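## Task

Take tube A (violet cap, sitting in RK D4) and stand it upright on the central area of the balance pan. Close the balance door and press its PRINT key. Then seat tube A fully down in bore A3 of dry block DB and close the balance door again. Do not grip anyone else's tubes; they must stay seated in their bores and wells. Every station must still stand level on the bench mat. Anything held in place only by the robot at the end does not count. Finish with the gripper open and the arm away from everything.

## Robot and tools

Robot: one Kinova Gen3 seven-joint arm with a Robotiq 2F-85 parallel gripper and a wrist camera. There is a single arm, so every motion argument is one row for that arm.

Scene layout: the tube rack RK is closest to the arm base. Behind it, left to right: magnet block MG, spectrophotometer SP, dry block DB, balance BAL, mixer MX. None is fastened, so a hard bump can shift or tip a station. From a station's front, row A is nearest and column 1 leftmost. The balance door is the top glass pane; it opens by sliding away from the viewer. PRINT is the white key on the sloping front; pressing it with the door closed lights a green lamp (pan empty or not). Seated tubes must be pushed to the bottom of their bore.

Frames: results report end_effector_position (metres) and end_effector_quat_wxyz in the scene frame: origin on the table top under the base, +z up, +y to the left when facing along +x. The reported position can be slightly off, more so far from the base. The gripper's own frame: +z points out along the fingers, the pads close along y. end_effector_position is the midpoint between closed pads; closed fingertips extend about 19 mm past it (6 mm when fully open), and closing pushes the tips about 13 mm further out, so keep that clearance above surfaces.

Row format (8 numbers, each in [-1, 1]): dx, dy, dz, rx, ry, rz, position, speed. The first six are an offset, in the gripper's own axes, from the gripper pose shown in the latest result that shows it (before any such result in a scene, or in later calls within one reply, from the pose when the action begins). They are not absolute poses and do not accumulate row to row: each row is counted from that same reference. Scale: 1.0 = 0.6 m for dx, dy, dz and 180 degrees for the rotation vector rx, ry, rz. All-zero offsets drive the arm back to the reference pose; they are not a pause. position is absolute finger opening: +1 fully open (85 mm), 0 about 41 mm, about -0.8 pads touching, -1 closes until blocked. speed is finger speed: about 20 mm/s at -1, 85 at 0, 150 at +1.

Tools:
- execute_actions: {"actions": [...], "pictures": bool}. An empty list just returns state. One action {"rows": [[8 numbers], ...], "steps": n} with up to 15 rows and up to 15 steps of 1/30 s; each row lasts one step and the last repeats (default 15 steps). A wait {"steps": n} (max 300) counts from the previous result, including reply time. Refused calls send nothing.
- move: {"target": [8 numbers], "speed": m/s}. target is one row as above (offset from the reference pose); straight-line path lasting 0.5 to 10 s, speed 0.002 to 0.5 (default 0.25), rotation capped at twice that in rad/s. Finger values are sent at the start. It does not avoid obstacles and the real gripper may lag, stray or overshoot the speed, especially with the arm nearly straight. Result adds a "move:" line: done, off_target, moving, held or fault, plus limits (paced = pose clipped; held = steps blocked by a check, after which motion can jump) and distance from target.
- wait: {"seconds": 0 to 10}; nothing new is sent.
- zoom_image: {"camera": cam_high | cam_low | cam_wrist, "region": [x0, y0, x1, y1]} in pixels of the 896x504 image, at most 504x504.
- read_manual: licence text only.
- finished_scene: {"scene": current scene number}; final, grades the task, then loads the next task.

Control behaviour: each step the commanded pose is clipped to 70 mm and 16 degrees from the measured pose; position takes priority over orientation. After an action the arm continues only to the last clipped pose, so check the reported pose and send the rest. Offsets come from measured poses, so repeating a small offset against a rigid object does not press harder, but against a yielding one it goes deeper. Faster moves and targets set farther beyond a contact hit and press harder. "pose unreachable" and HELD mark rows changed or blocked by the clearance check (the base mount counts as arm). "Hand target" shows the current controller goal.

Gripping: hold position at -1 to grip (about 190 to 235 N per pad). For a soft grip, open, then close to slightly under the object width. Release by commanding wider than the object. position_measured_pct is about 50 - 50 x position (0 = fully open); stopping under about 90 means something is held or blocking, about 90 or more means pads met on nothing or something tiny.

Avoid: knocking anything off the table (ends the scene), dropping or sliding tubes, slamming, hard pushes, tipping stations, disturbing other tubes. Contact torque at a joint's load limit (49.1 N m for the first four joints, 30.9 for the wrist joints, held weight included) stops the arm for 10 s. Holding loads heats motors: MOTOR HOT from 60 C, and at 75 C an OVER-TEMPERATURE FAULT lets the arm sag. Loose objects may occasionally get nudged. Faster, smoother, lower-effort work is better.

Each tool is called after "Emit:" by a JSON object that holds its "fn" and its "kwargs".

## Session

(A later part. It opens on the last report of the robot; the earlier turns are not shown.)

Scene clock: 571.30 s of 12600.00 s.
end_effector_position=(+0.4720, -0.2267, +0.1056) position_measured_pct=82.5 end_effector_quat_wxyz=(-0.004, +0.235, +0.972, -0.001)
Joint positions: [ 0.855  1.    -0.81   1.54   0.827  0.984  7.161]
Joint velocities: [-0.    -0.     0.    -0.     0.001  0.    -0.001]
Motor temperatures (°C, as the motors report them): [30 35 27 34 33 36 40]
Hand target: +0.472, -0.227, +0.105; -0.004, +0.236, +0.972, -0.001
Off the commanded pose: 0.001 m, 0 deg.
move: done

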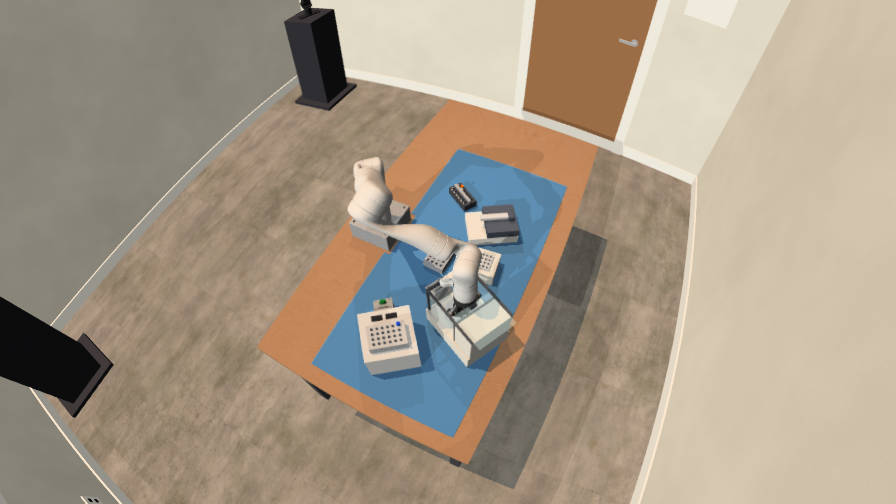

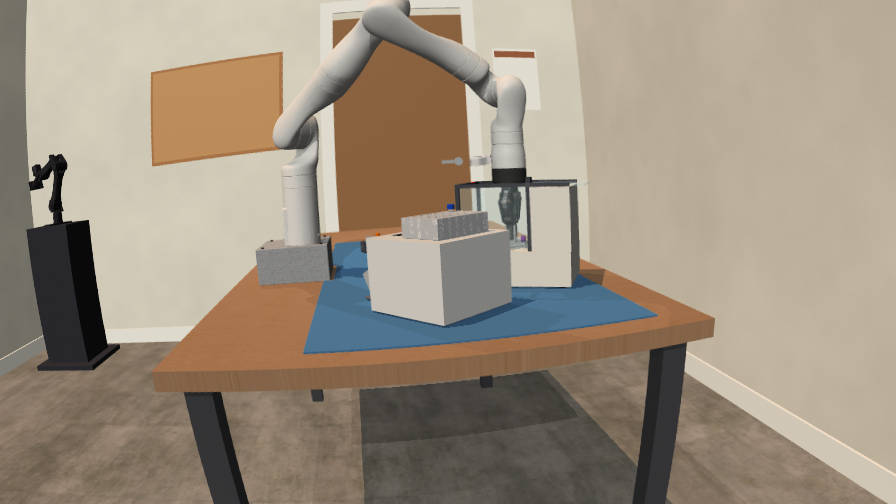

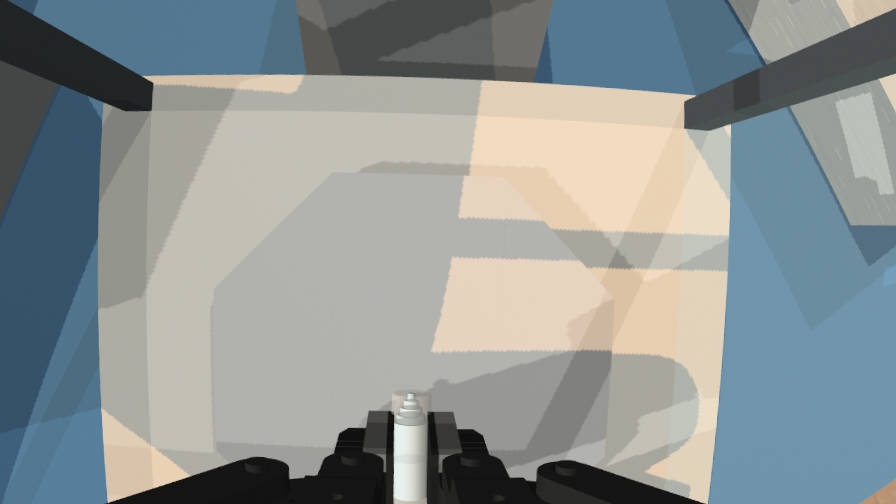

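Emit:
{"fn": "move", "kwargs": {"target": [0.058,0,-0.003,0,0,0,-0.72,-0.5], "speed": 0.02}}

Emit:
{"fn": "move", "kwargs": {"target": [0,0,0.002,0,0,0,-0.72,-0.5], "speed": 0.005}}

Emit:
{"fn": "move", "kwargs": {"target": [0,0,0,0,0,0,-0.4,-0.5], "speed": 0.005}}

Emit:
{"fn": "move", "kwargs": {"target": [-0.042,0,0,0,0,0,-0.4,-0.5], "speed": 0.02}}

Scene clock: 581.10 s of 12600.00 s.
end_effector_position=(+0.4410, -0.2108, +0.1075) position_measured_pct=82.5 end_effector_quat_wxyz=(-0.004, +0.235, +0.972, -0.001)
Joint positions: [ 0.882  0.948 -0.811  1.673  0.84   0.918  7.099]
Joint velocities: [ 0.001 -0.003 -0.     0.006 -0.    -0.002 -0.002]
Motor temperatures (°C, as the motors report them): [30 35 27 34 33 36 40]
Hand target: +0.441, -0.211, +0.108; -0.004, +0.236, +0.972, -0.001
Off the commanded pose: 0.000 m, 0 deg.
move: done

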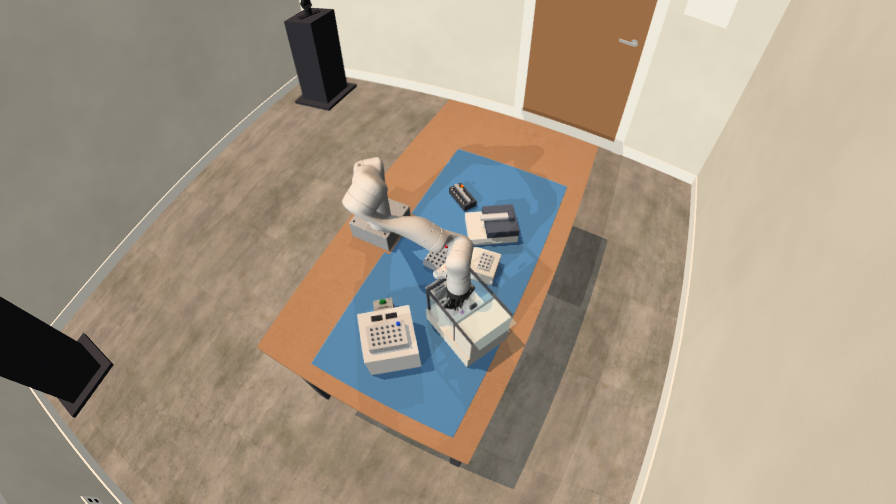

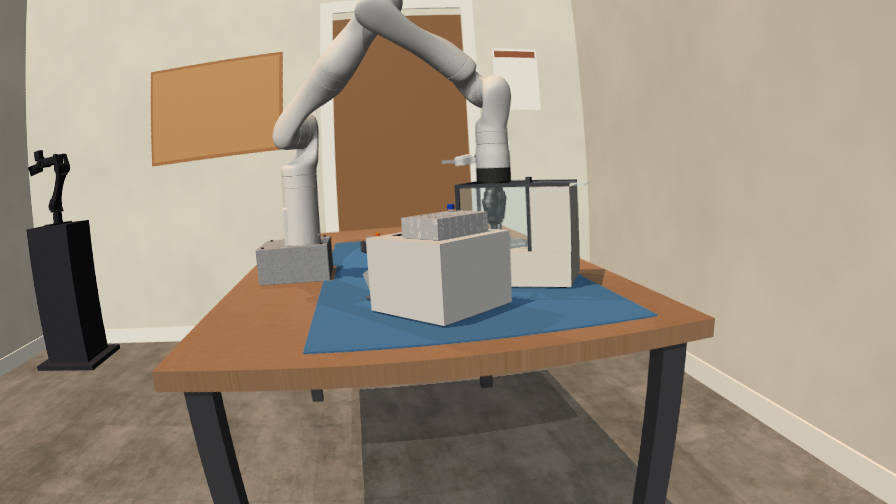

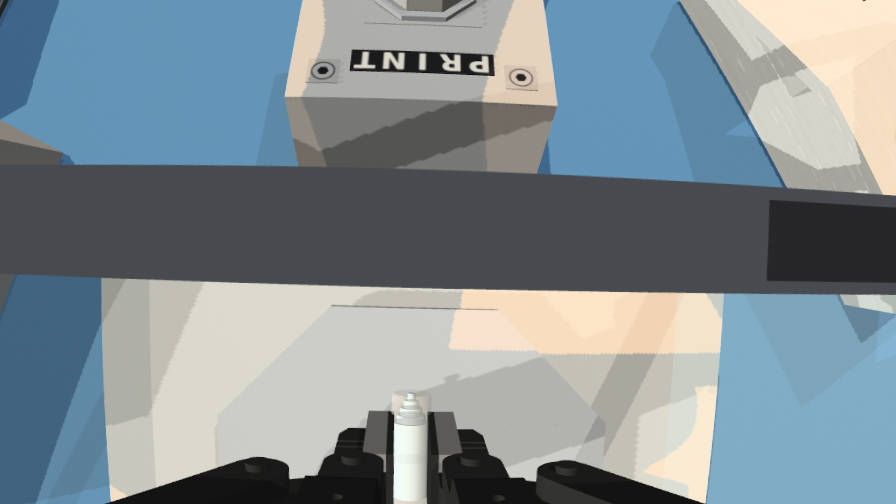

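Scene clock: 581.80 s of 12600.00 s.
end_effector_position=(+0.4410, -0.2108, +0.1063) position_measured_pct=82.5 end_effector_quat_wxyz=(-0.004, +0.235, +0.972, -0.001)
Joint positions: [ 0.881  0.95  -0.809  1.674  0.842  0.916  7.098]
Joint velocities: [-0.     0.    -0.002  0.002 -0.    -0.001  0.   ]
Motor temperatures (°C, as the motors report them): [30 35 27 34 33 36 40]
Hand target: +0.441, -0.211, +0.106; -0.004, +0.235, +0.972, -0.001
Off the commanded pose: 0.000 m, 0 deg.
move: done

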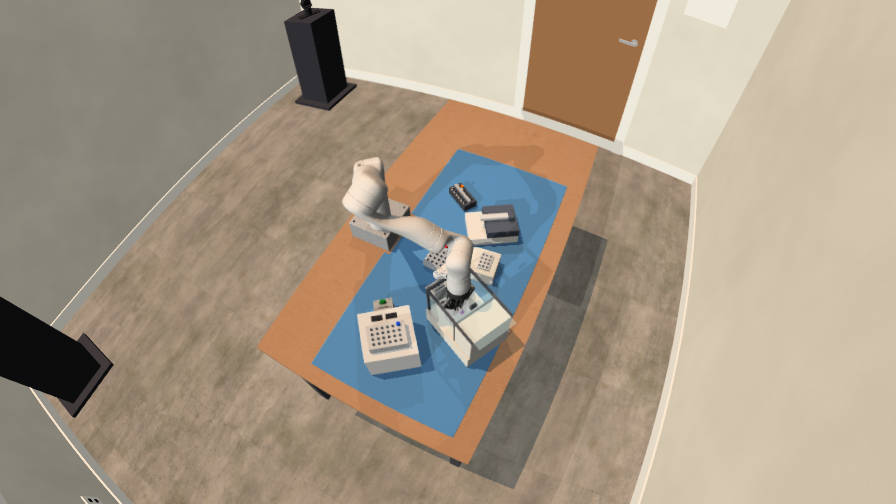

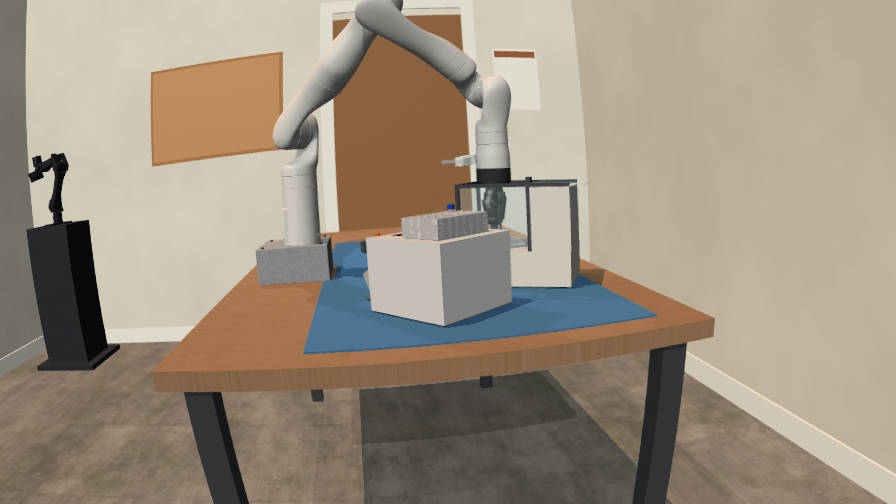

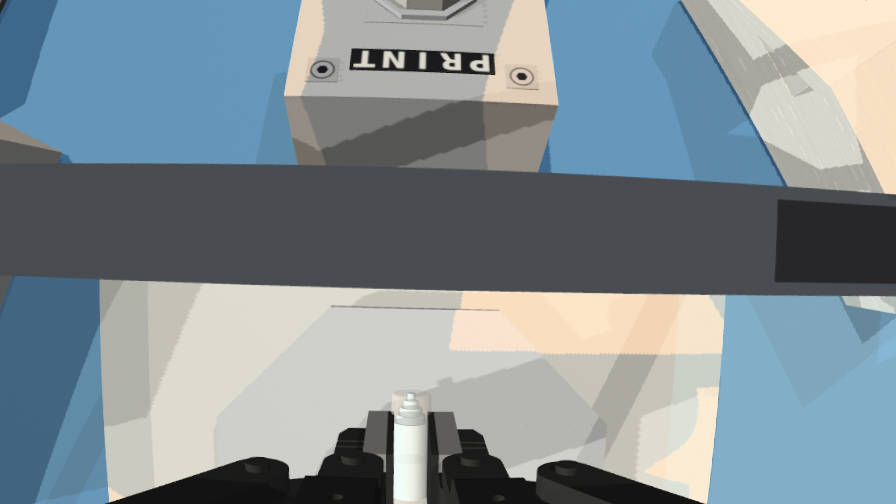

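Scene clock: 582.37 s of 12600.00 s.
end_effector_position=(+0.4410, -0.2108, +0.1063) position_measured_pct=69.8 end_effector_quat_wxyz=(-0.004, +0.235, +0.972, -0.001)
Joint positions: [ 0.881  0.95  -0.809  1.674  0.842  0.916  7.098]
Joint velocities: [ 0.    -0.    -0.002 -0.001  0.    -0.001  0.001]
Motor temperatures (°C, as the motors report them): [30 35 27 34 33 36 40]
Hand target: +0.441, -0.211, +0.106; -0.004, +0.235, +0.972, -0.001
Off the commanded pose: 0.000 m, 0 deg.
move: done

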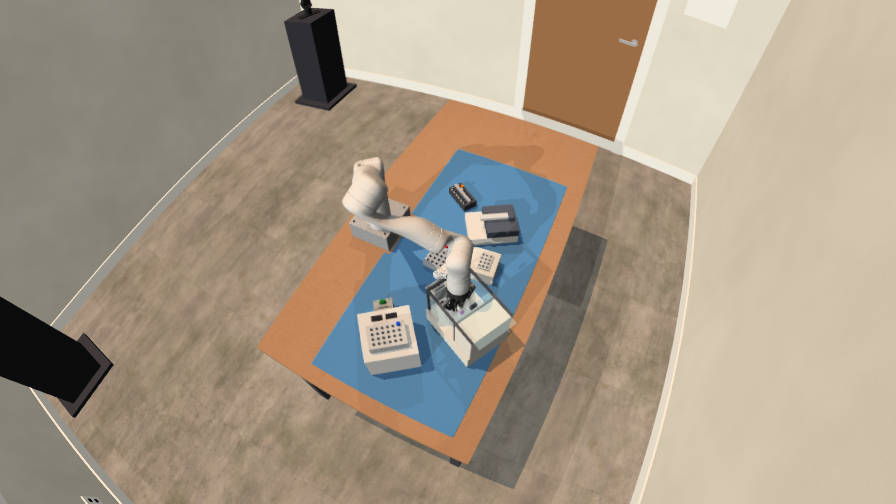

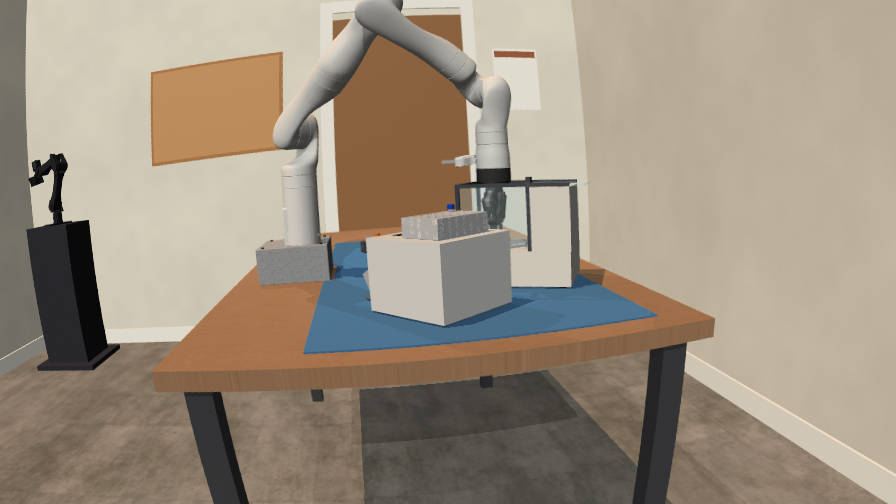

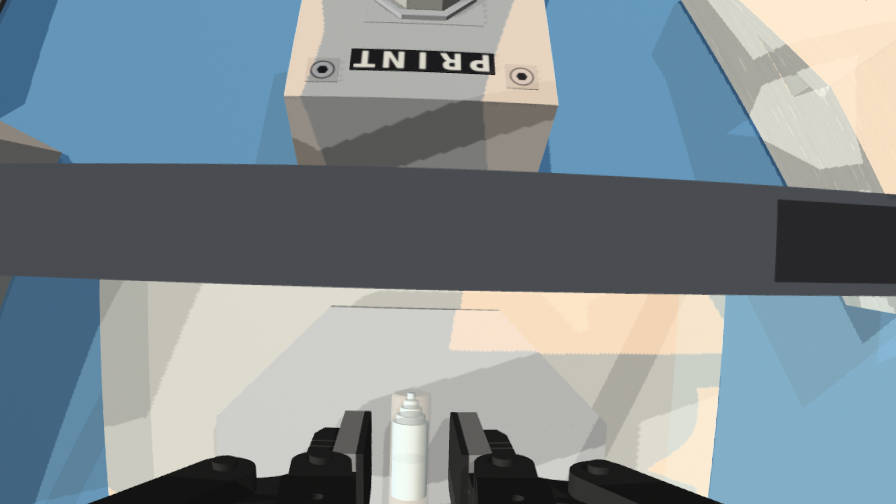

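Scene clock: 583.90 s of 12600.00 s.
end_effector_position=(+0.4634, -0.2223, +0.1063) position_measured_pct=69.8 end_effector_quat_wxyz=(-0.004, +0.235, +0.972, -0.001)
Joint positions: [ 0.863  0.986 -0.81   1.577  0.83   0.966  7.144]
Joint velocities: [-0.002  0.003  0.001 -0.004 -0.     0.003  0.002]
Motor temperatures (°C, as the motors report them): [30 35 27 34 33 36 40]
Hand target: +0.464, -0.222, +0.106; -0.004, +0.235, +0.972, -0.001
Off the commanded pose: 0.000 m, 0 deg.
move: done

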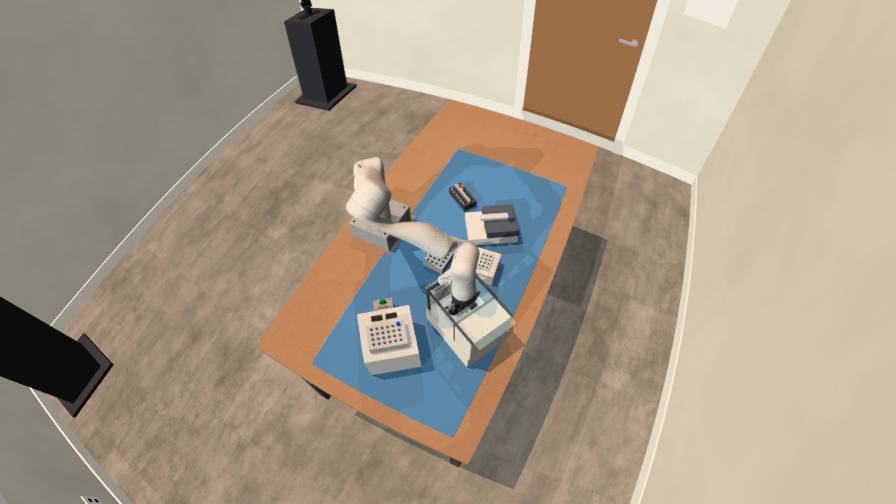

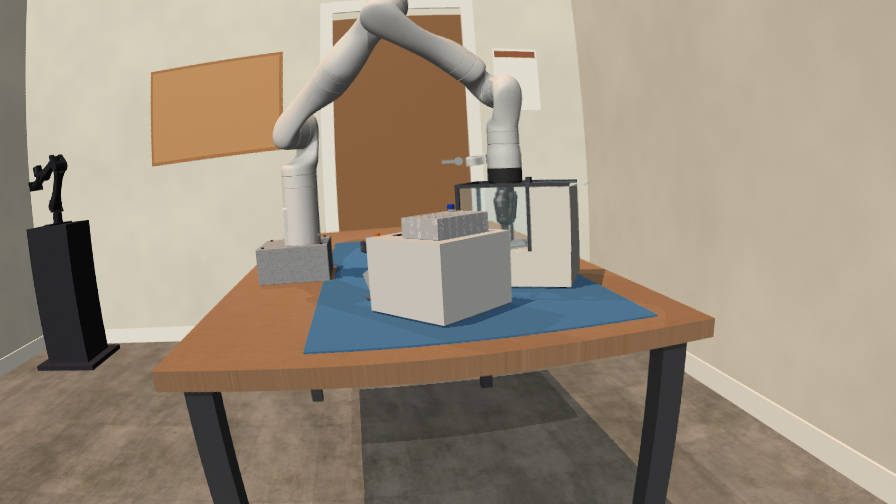

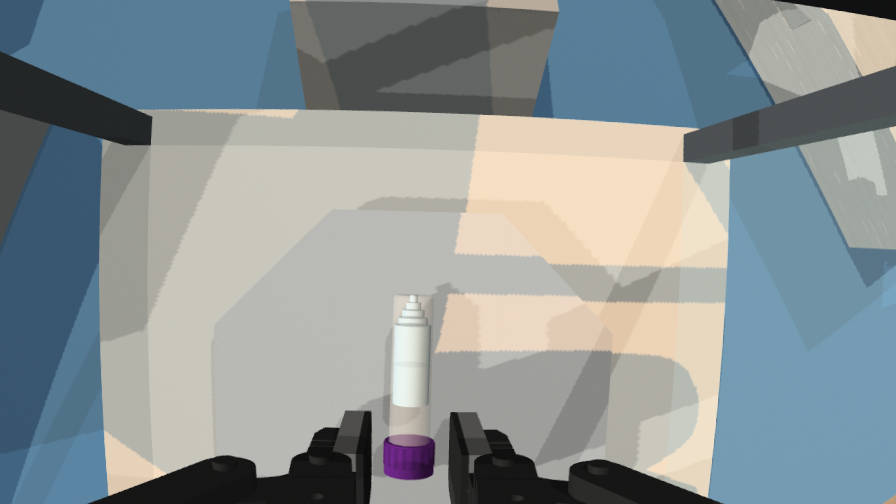

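Emit:
{"fn": "move", "kwargs": {"target": [0.004,0,0.001,0,0,0,-0.4,-0.5], "speed": 0.01}}

Emit:
{"fn": "move", "kwargs": {"target": [0,0,0,0,0,0,-0.74,-0.5], "speed": 0.01}}

Emit:
{"fn": "move", "kwargs": {"target": [0,0,-0.36,0,0,0,-0.74,-0.5], "speed": 0.08}}

Scene clock: 591.53 s of 12600.00 s.
end_effector_position=(+0.4614, -0.2212, +0.1058) position_measured_pct=69.8 end_effector_quat_wxyz=(-0.004, +0.235, +0.972, -0.001)
Joint positions: [ 0.865  0.983 -0.81   1.587  0.832  0.96   7.139]
Joint velocities: [ 0.    -0.001  0.001  0.003  0.001 -0.001 -0.001]
Motor temperatures (°C, as the motors report them): [30 35 27 34 33 36 40]
Hand target: +0.461, -0.221, +0.106; -0.004, +0.235, +0.972, -0.001
Off the commanded pose: 0.000 m, 0 deg.
move: done

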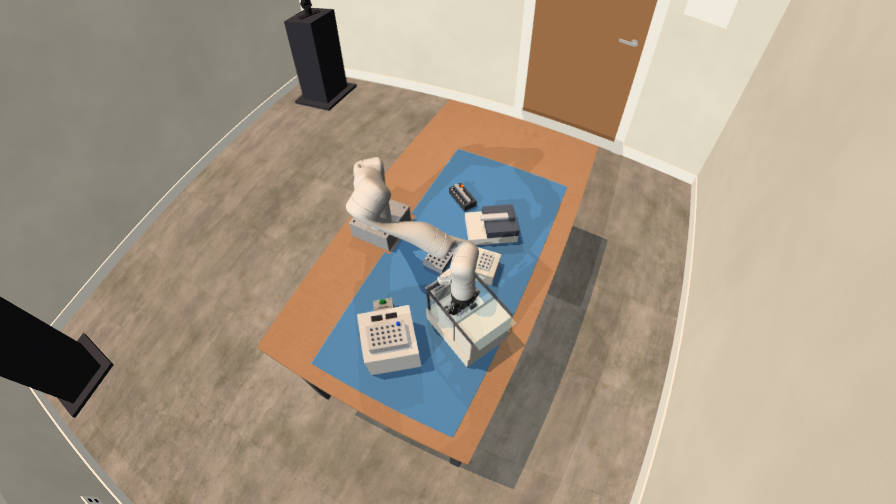

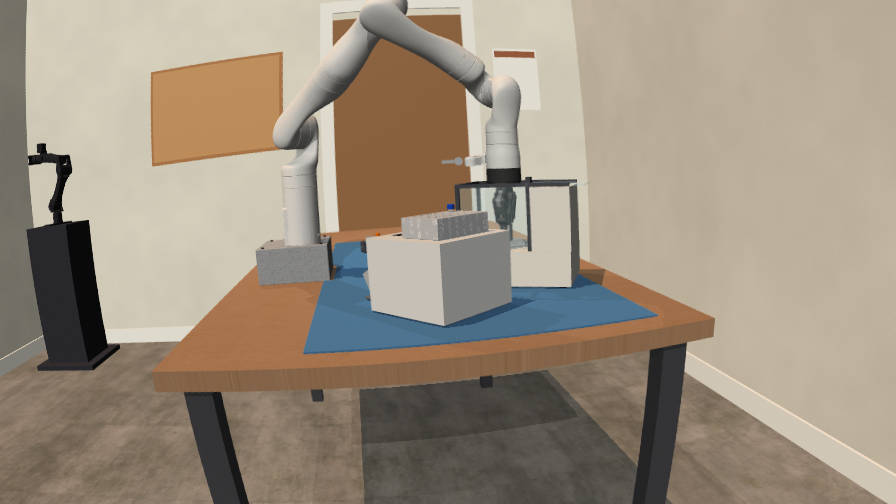

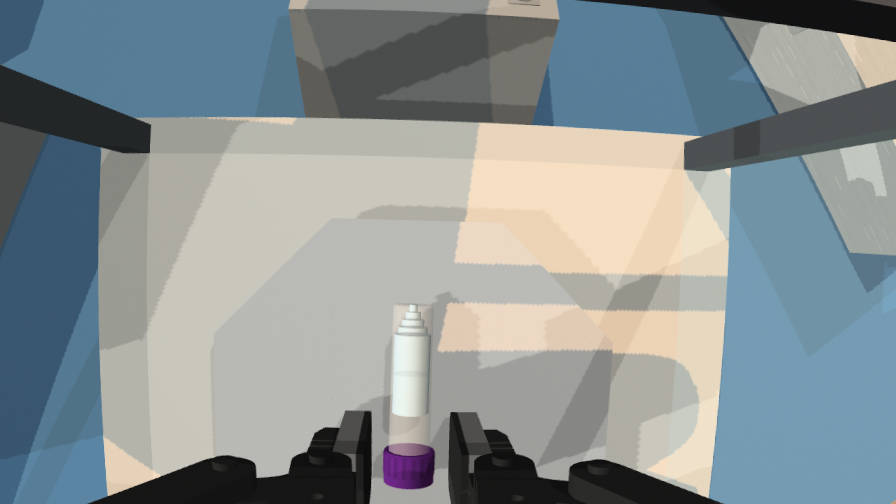

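Scene clock: 592.10 s of 12600.00 s.
end_effector_position=(+0.4616, -0.2211, +0.1060) position_measured_pct=82.1 end_effector_quat_wxyz=(-0.004, +0.235, +0.972, -0.001)
Joint positions: [ 0.865  0.983 -0.81   1.587  0.832  0.96   7.139]
Joint velocities: [-0.     0.    -0.001  0.001  0.     0.    -0.   ]
Motor temperatures (°C, as the motors report them): [30 35 27 34 33 36 40]
Hand target: +0.461, -0.221, +0.106; -0.004, +0.235, +0.972, -0.001
Off the commanded pose: 0.000 m, 0 deg.
move: done

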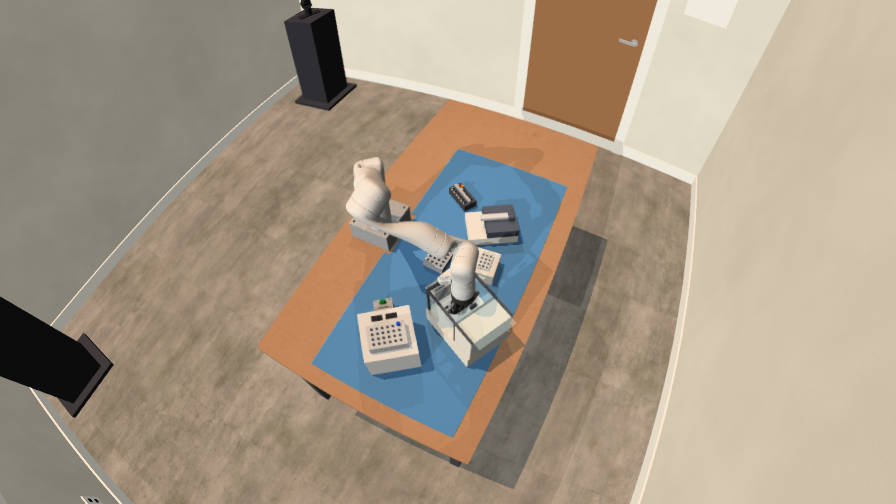

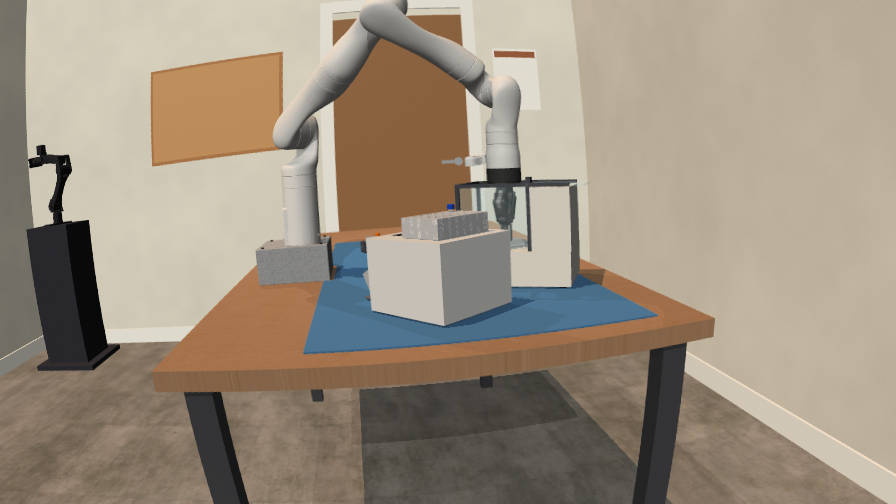

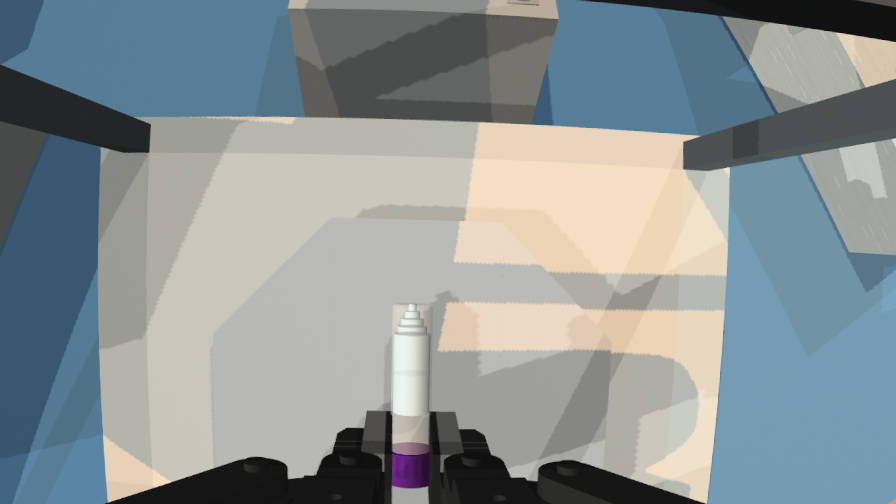

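Scene clock: 595.17 s of 12600.00 s.
end_effector_position=(+0.4629, -0.2209, +0.3217) position_measured_pct=82.1 end_effector_quat_wxyz=(-0.004, +0.235, +0.972, -0.001)
Joint positions: [ 0.919  0.709 -0.978  1.33   0.579  1.409  7.334]
Joint velocities: [-0.    -0.001 -0.    -0.003 -0.001  0.002  0.   ]
Motor temperatures (°C, as the motors report them): [30 35 27 34 33 36 40]
Hand target: +0.463, -0.221, +0.322; -0.004, +0.235, +0.972, -0.001
Off the commanded pose: 0.001 m, 0 deg.
move: done

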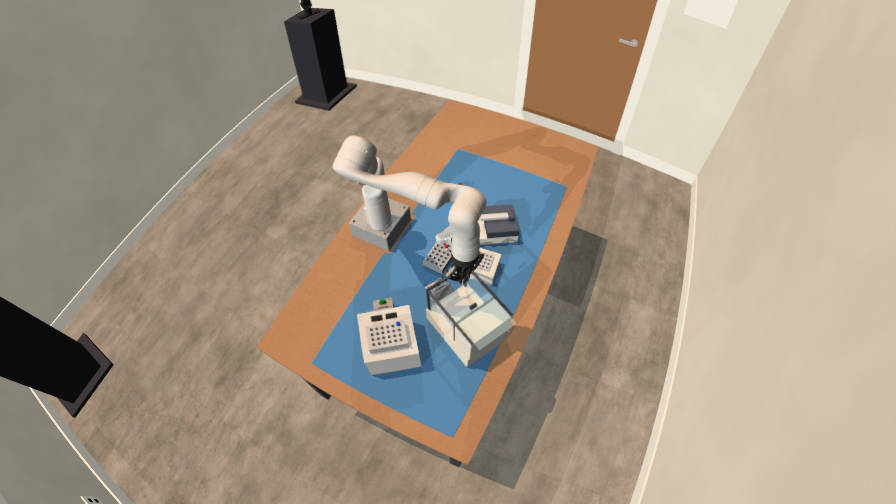

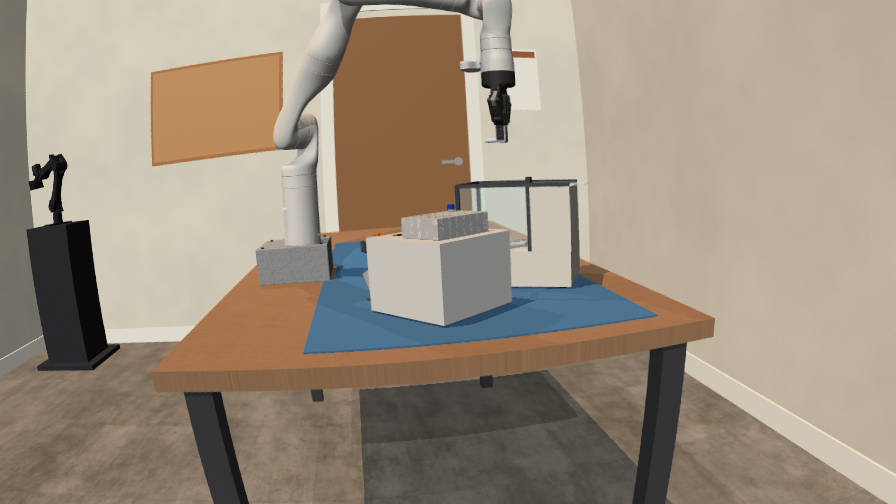

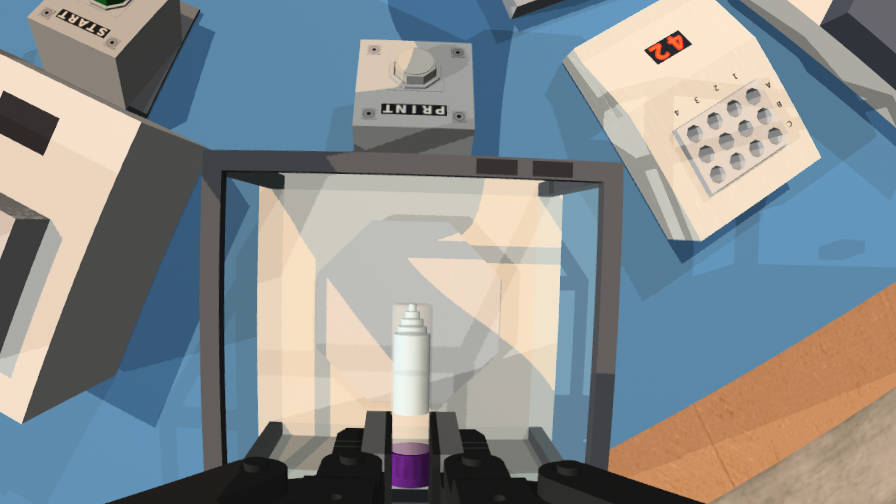

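Emit:
{"fn": "move", "kwargs": {"target": [0.302,-0.116,0.42,0,0,0,-0.74,-0.5], "speed": 0.15}}

Scene clock: 655.23 s of 12600.00 s.
end_effector_position=(+0.3401, -0.1937, +0.1192) position_measured_pct=82.1 end_effector_quat_wxyz=(+0.058, +0.215, +0.975, +0.008)
Joint positions: [ 1.057  0.745 -0.794  2.127  1.011  0.558  6.948]
Joint velocities: [ 0.    -0.    -0.001 -0.001  0.001  0.001  0.001]
Motor temperatures (°C, as the motors report them): [30 35 27 34 33 36 40]
Hand target: +0.328, -0.198, +0.115; +0.046, +0.222, +0.974, +0.004
Off the commanded pose: 0.087 m, 7 deg.
TORQUE FAULT: the external load on joint 2 (shoulder) reached its load limit, and the arm stopped. The arm's remaining commands of this call were not run. The arm is still stopped at the end of this call. While its stop runs, an arm, its gripper or tool too, takes no new command.
After step 1553, the last 2 steps of your reply time or wait did not run and took no scene time. You can wait again.
move: fault; limits=paced

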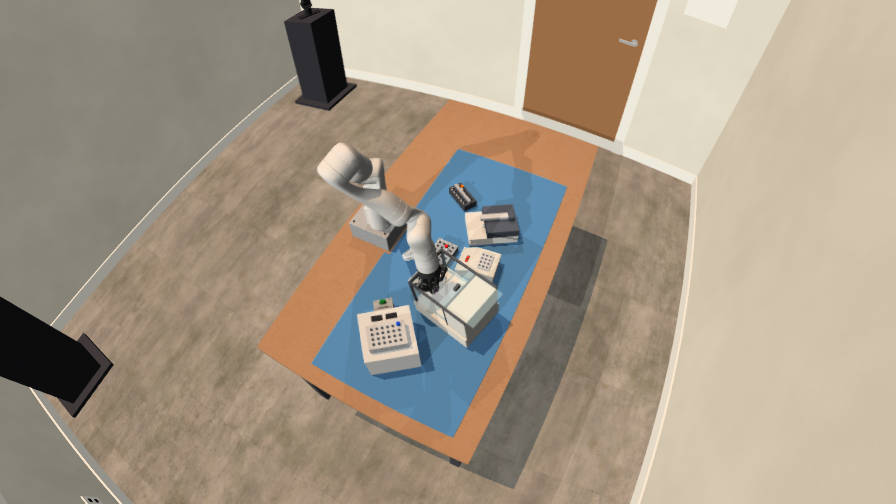

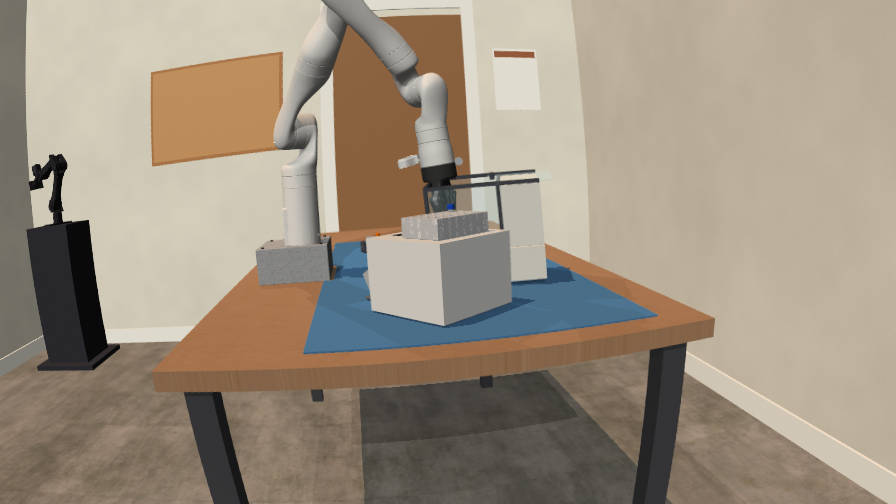

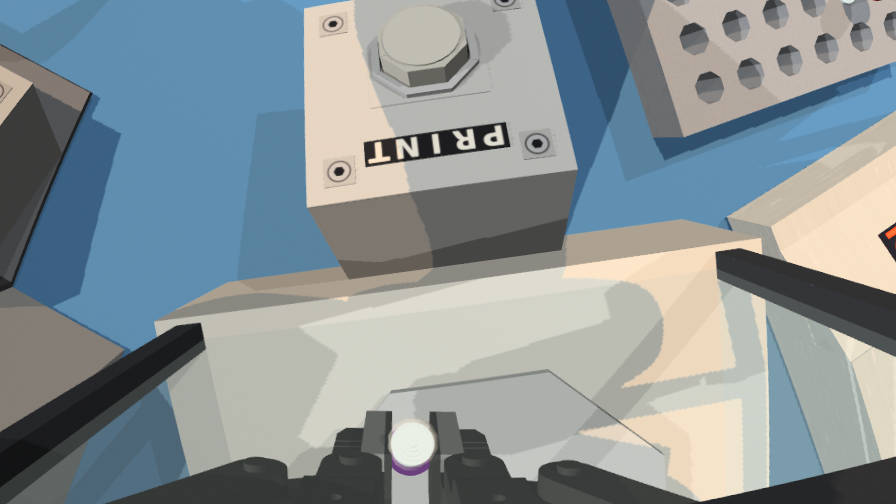

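Emit:
{"fn": "wait", "kwargs": {"seconds": 1}}

Scene clock: 660.43 s of 12600.00 s.
end_effector_position=(+0.3401, -0.1937, +0.1192) position_measured_pct=82.1 end_effector_quat_wxyz=(+0.058, +0.215, +0.975, +0.008)
Joint positions: [ 1.057  0.745 -0.794  2.127  1.011  0.558  6.948]
Joint velocities: [ 0.     0.     0.001  0.     0.    -0.001  0.   ]
Motor temperatures (°C, as the motors report them): [30 35 27 34 33 36 40]
Hand target: +0.328, -0.198, +0.115; +0.046, +0.222, +0.974, +0.004
Off the commanded pose: 0.087 m, 7 deg.
TORQUE FAULT, CONTINUED: the arm's stop, for the torque fault of joint 2 (shoulder) that an earlier result reported, is over. The arm ran no command of this call. The gripper holds where it stopped, with its grip as last carried out, and the arm accepts commands again: back off and push less far. The arm stops again, at the same cost, whenever a joint's load reaches its limit.
The arm was still stopped at this call's first step (marked STOPPED below), so it followed nothing of this call. The stop cut the wait short: this call ran 30 steps fewer than the wait asked for. Nothing is kept back now.
Steps of this call (steps 1 to 156: the stop, then nothing new was sent until your reply time was over). Readings (end_effector_position | what the end effector reports):
1: (+0.3401, -0.1937, +0.1192) | position_measured_pct=82.1 STOPPED
2: (+0.3401, -0.1937, +0.1192) | position_measured_pct=82.1
4: (+0.3401, -0.1937, +0.1192) | position_measured_pct=82.1
8: (+0.3401, -0.1937, +0.1192) | position_measured_pct=82.1
156: the state above

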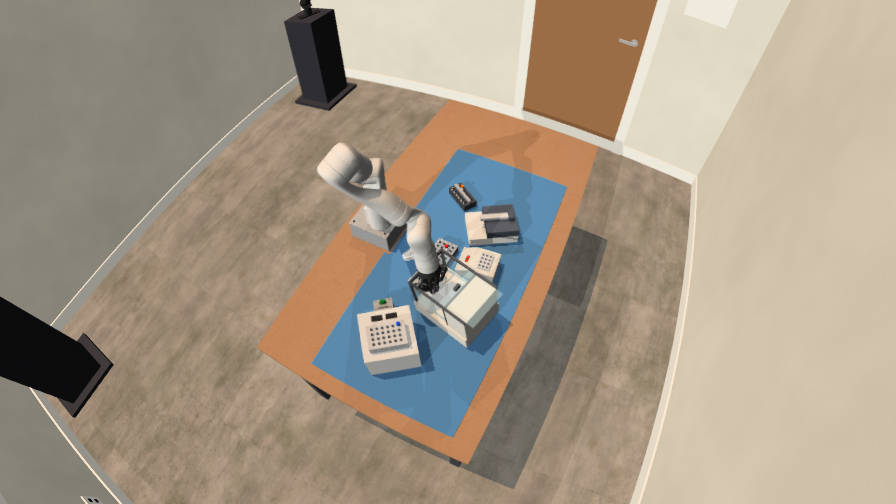

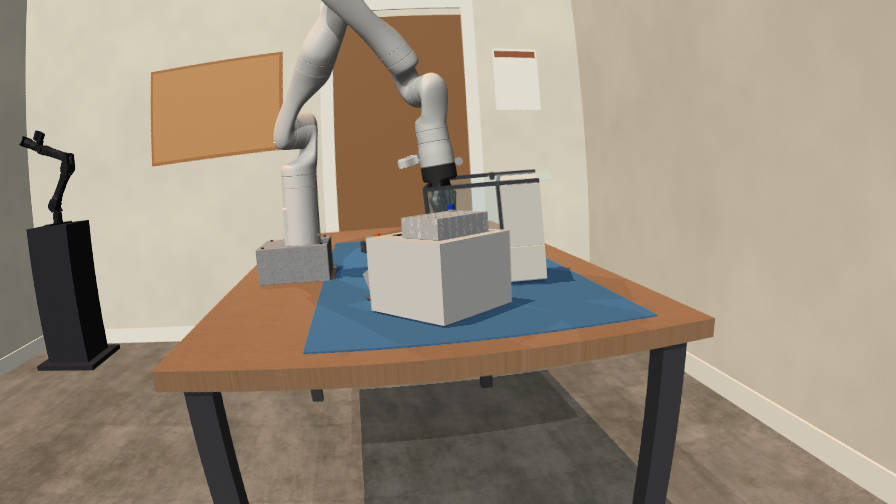

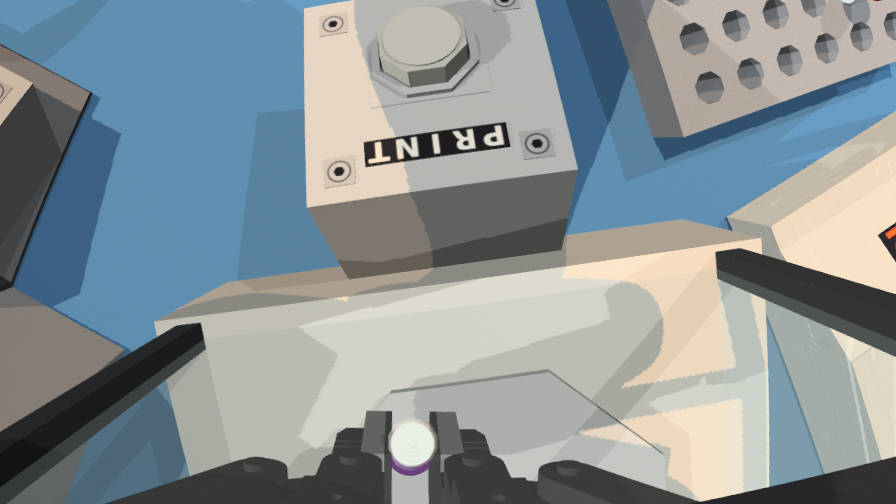

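Emit:
{"fn": "move", "kwargs": {"target": [-0.015,0,-0.07,0,0,0,-0.74,-0.5], "speed": 0.02}}

Scene clock: 665.87 s of 12600.00 s.
end_effector_position=(+0.3457, -0.1923, +0.1623) position_measured_pct=82.1 end_effector_quat_wxyz=(+0.059, +0.212, +0.976, +0.010)
Joint positions: [ 1.132  0.674 -0.91   2.083  0.844  0.661  7.097]
Joint velocities: [ 0.002 -0.004  0.002 -0.    -0.007  0.001  0.008]
Motor temperatures (°C, as the motors report them): [30 35 27 34 33 36 40]
Hand target: +0.343, -0.197, +0.162; +0.058, +0.215, +0.975, +0.008
Off the commanded pose: 0.005 m, 1 deg.
move: off_target

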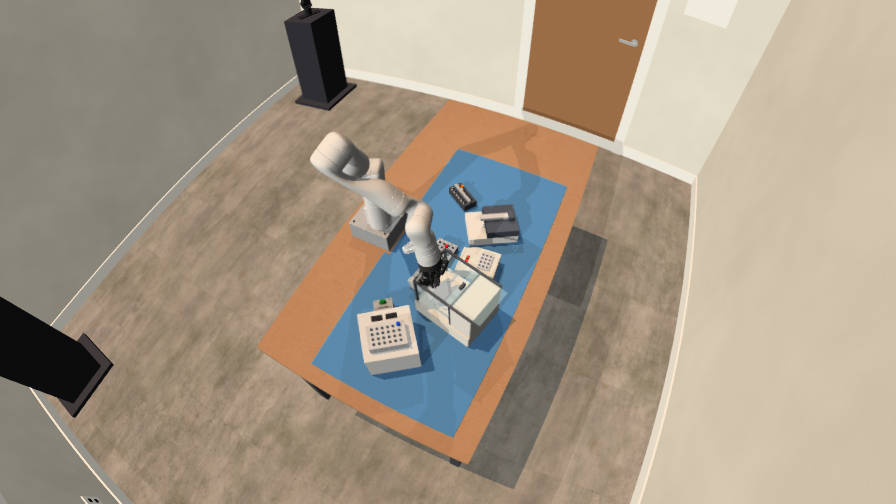

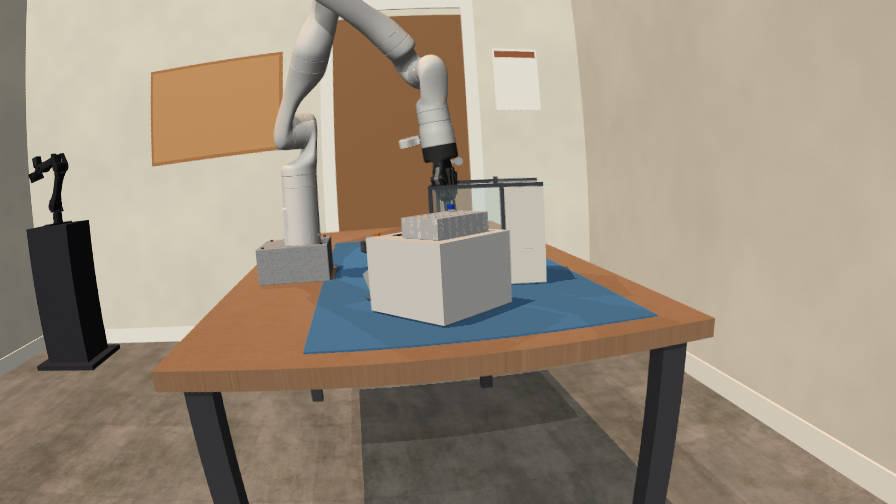

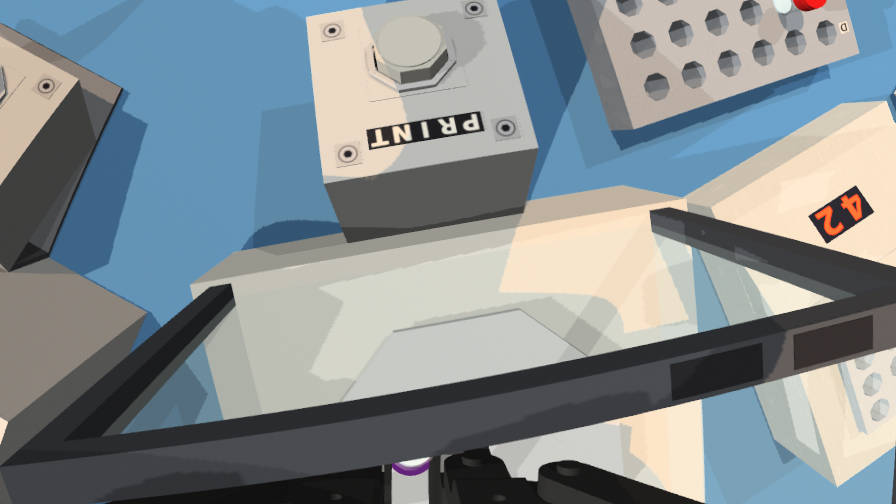

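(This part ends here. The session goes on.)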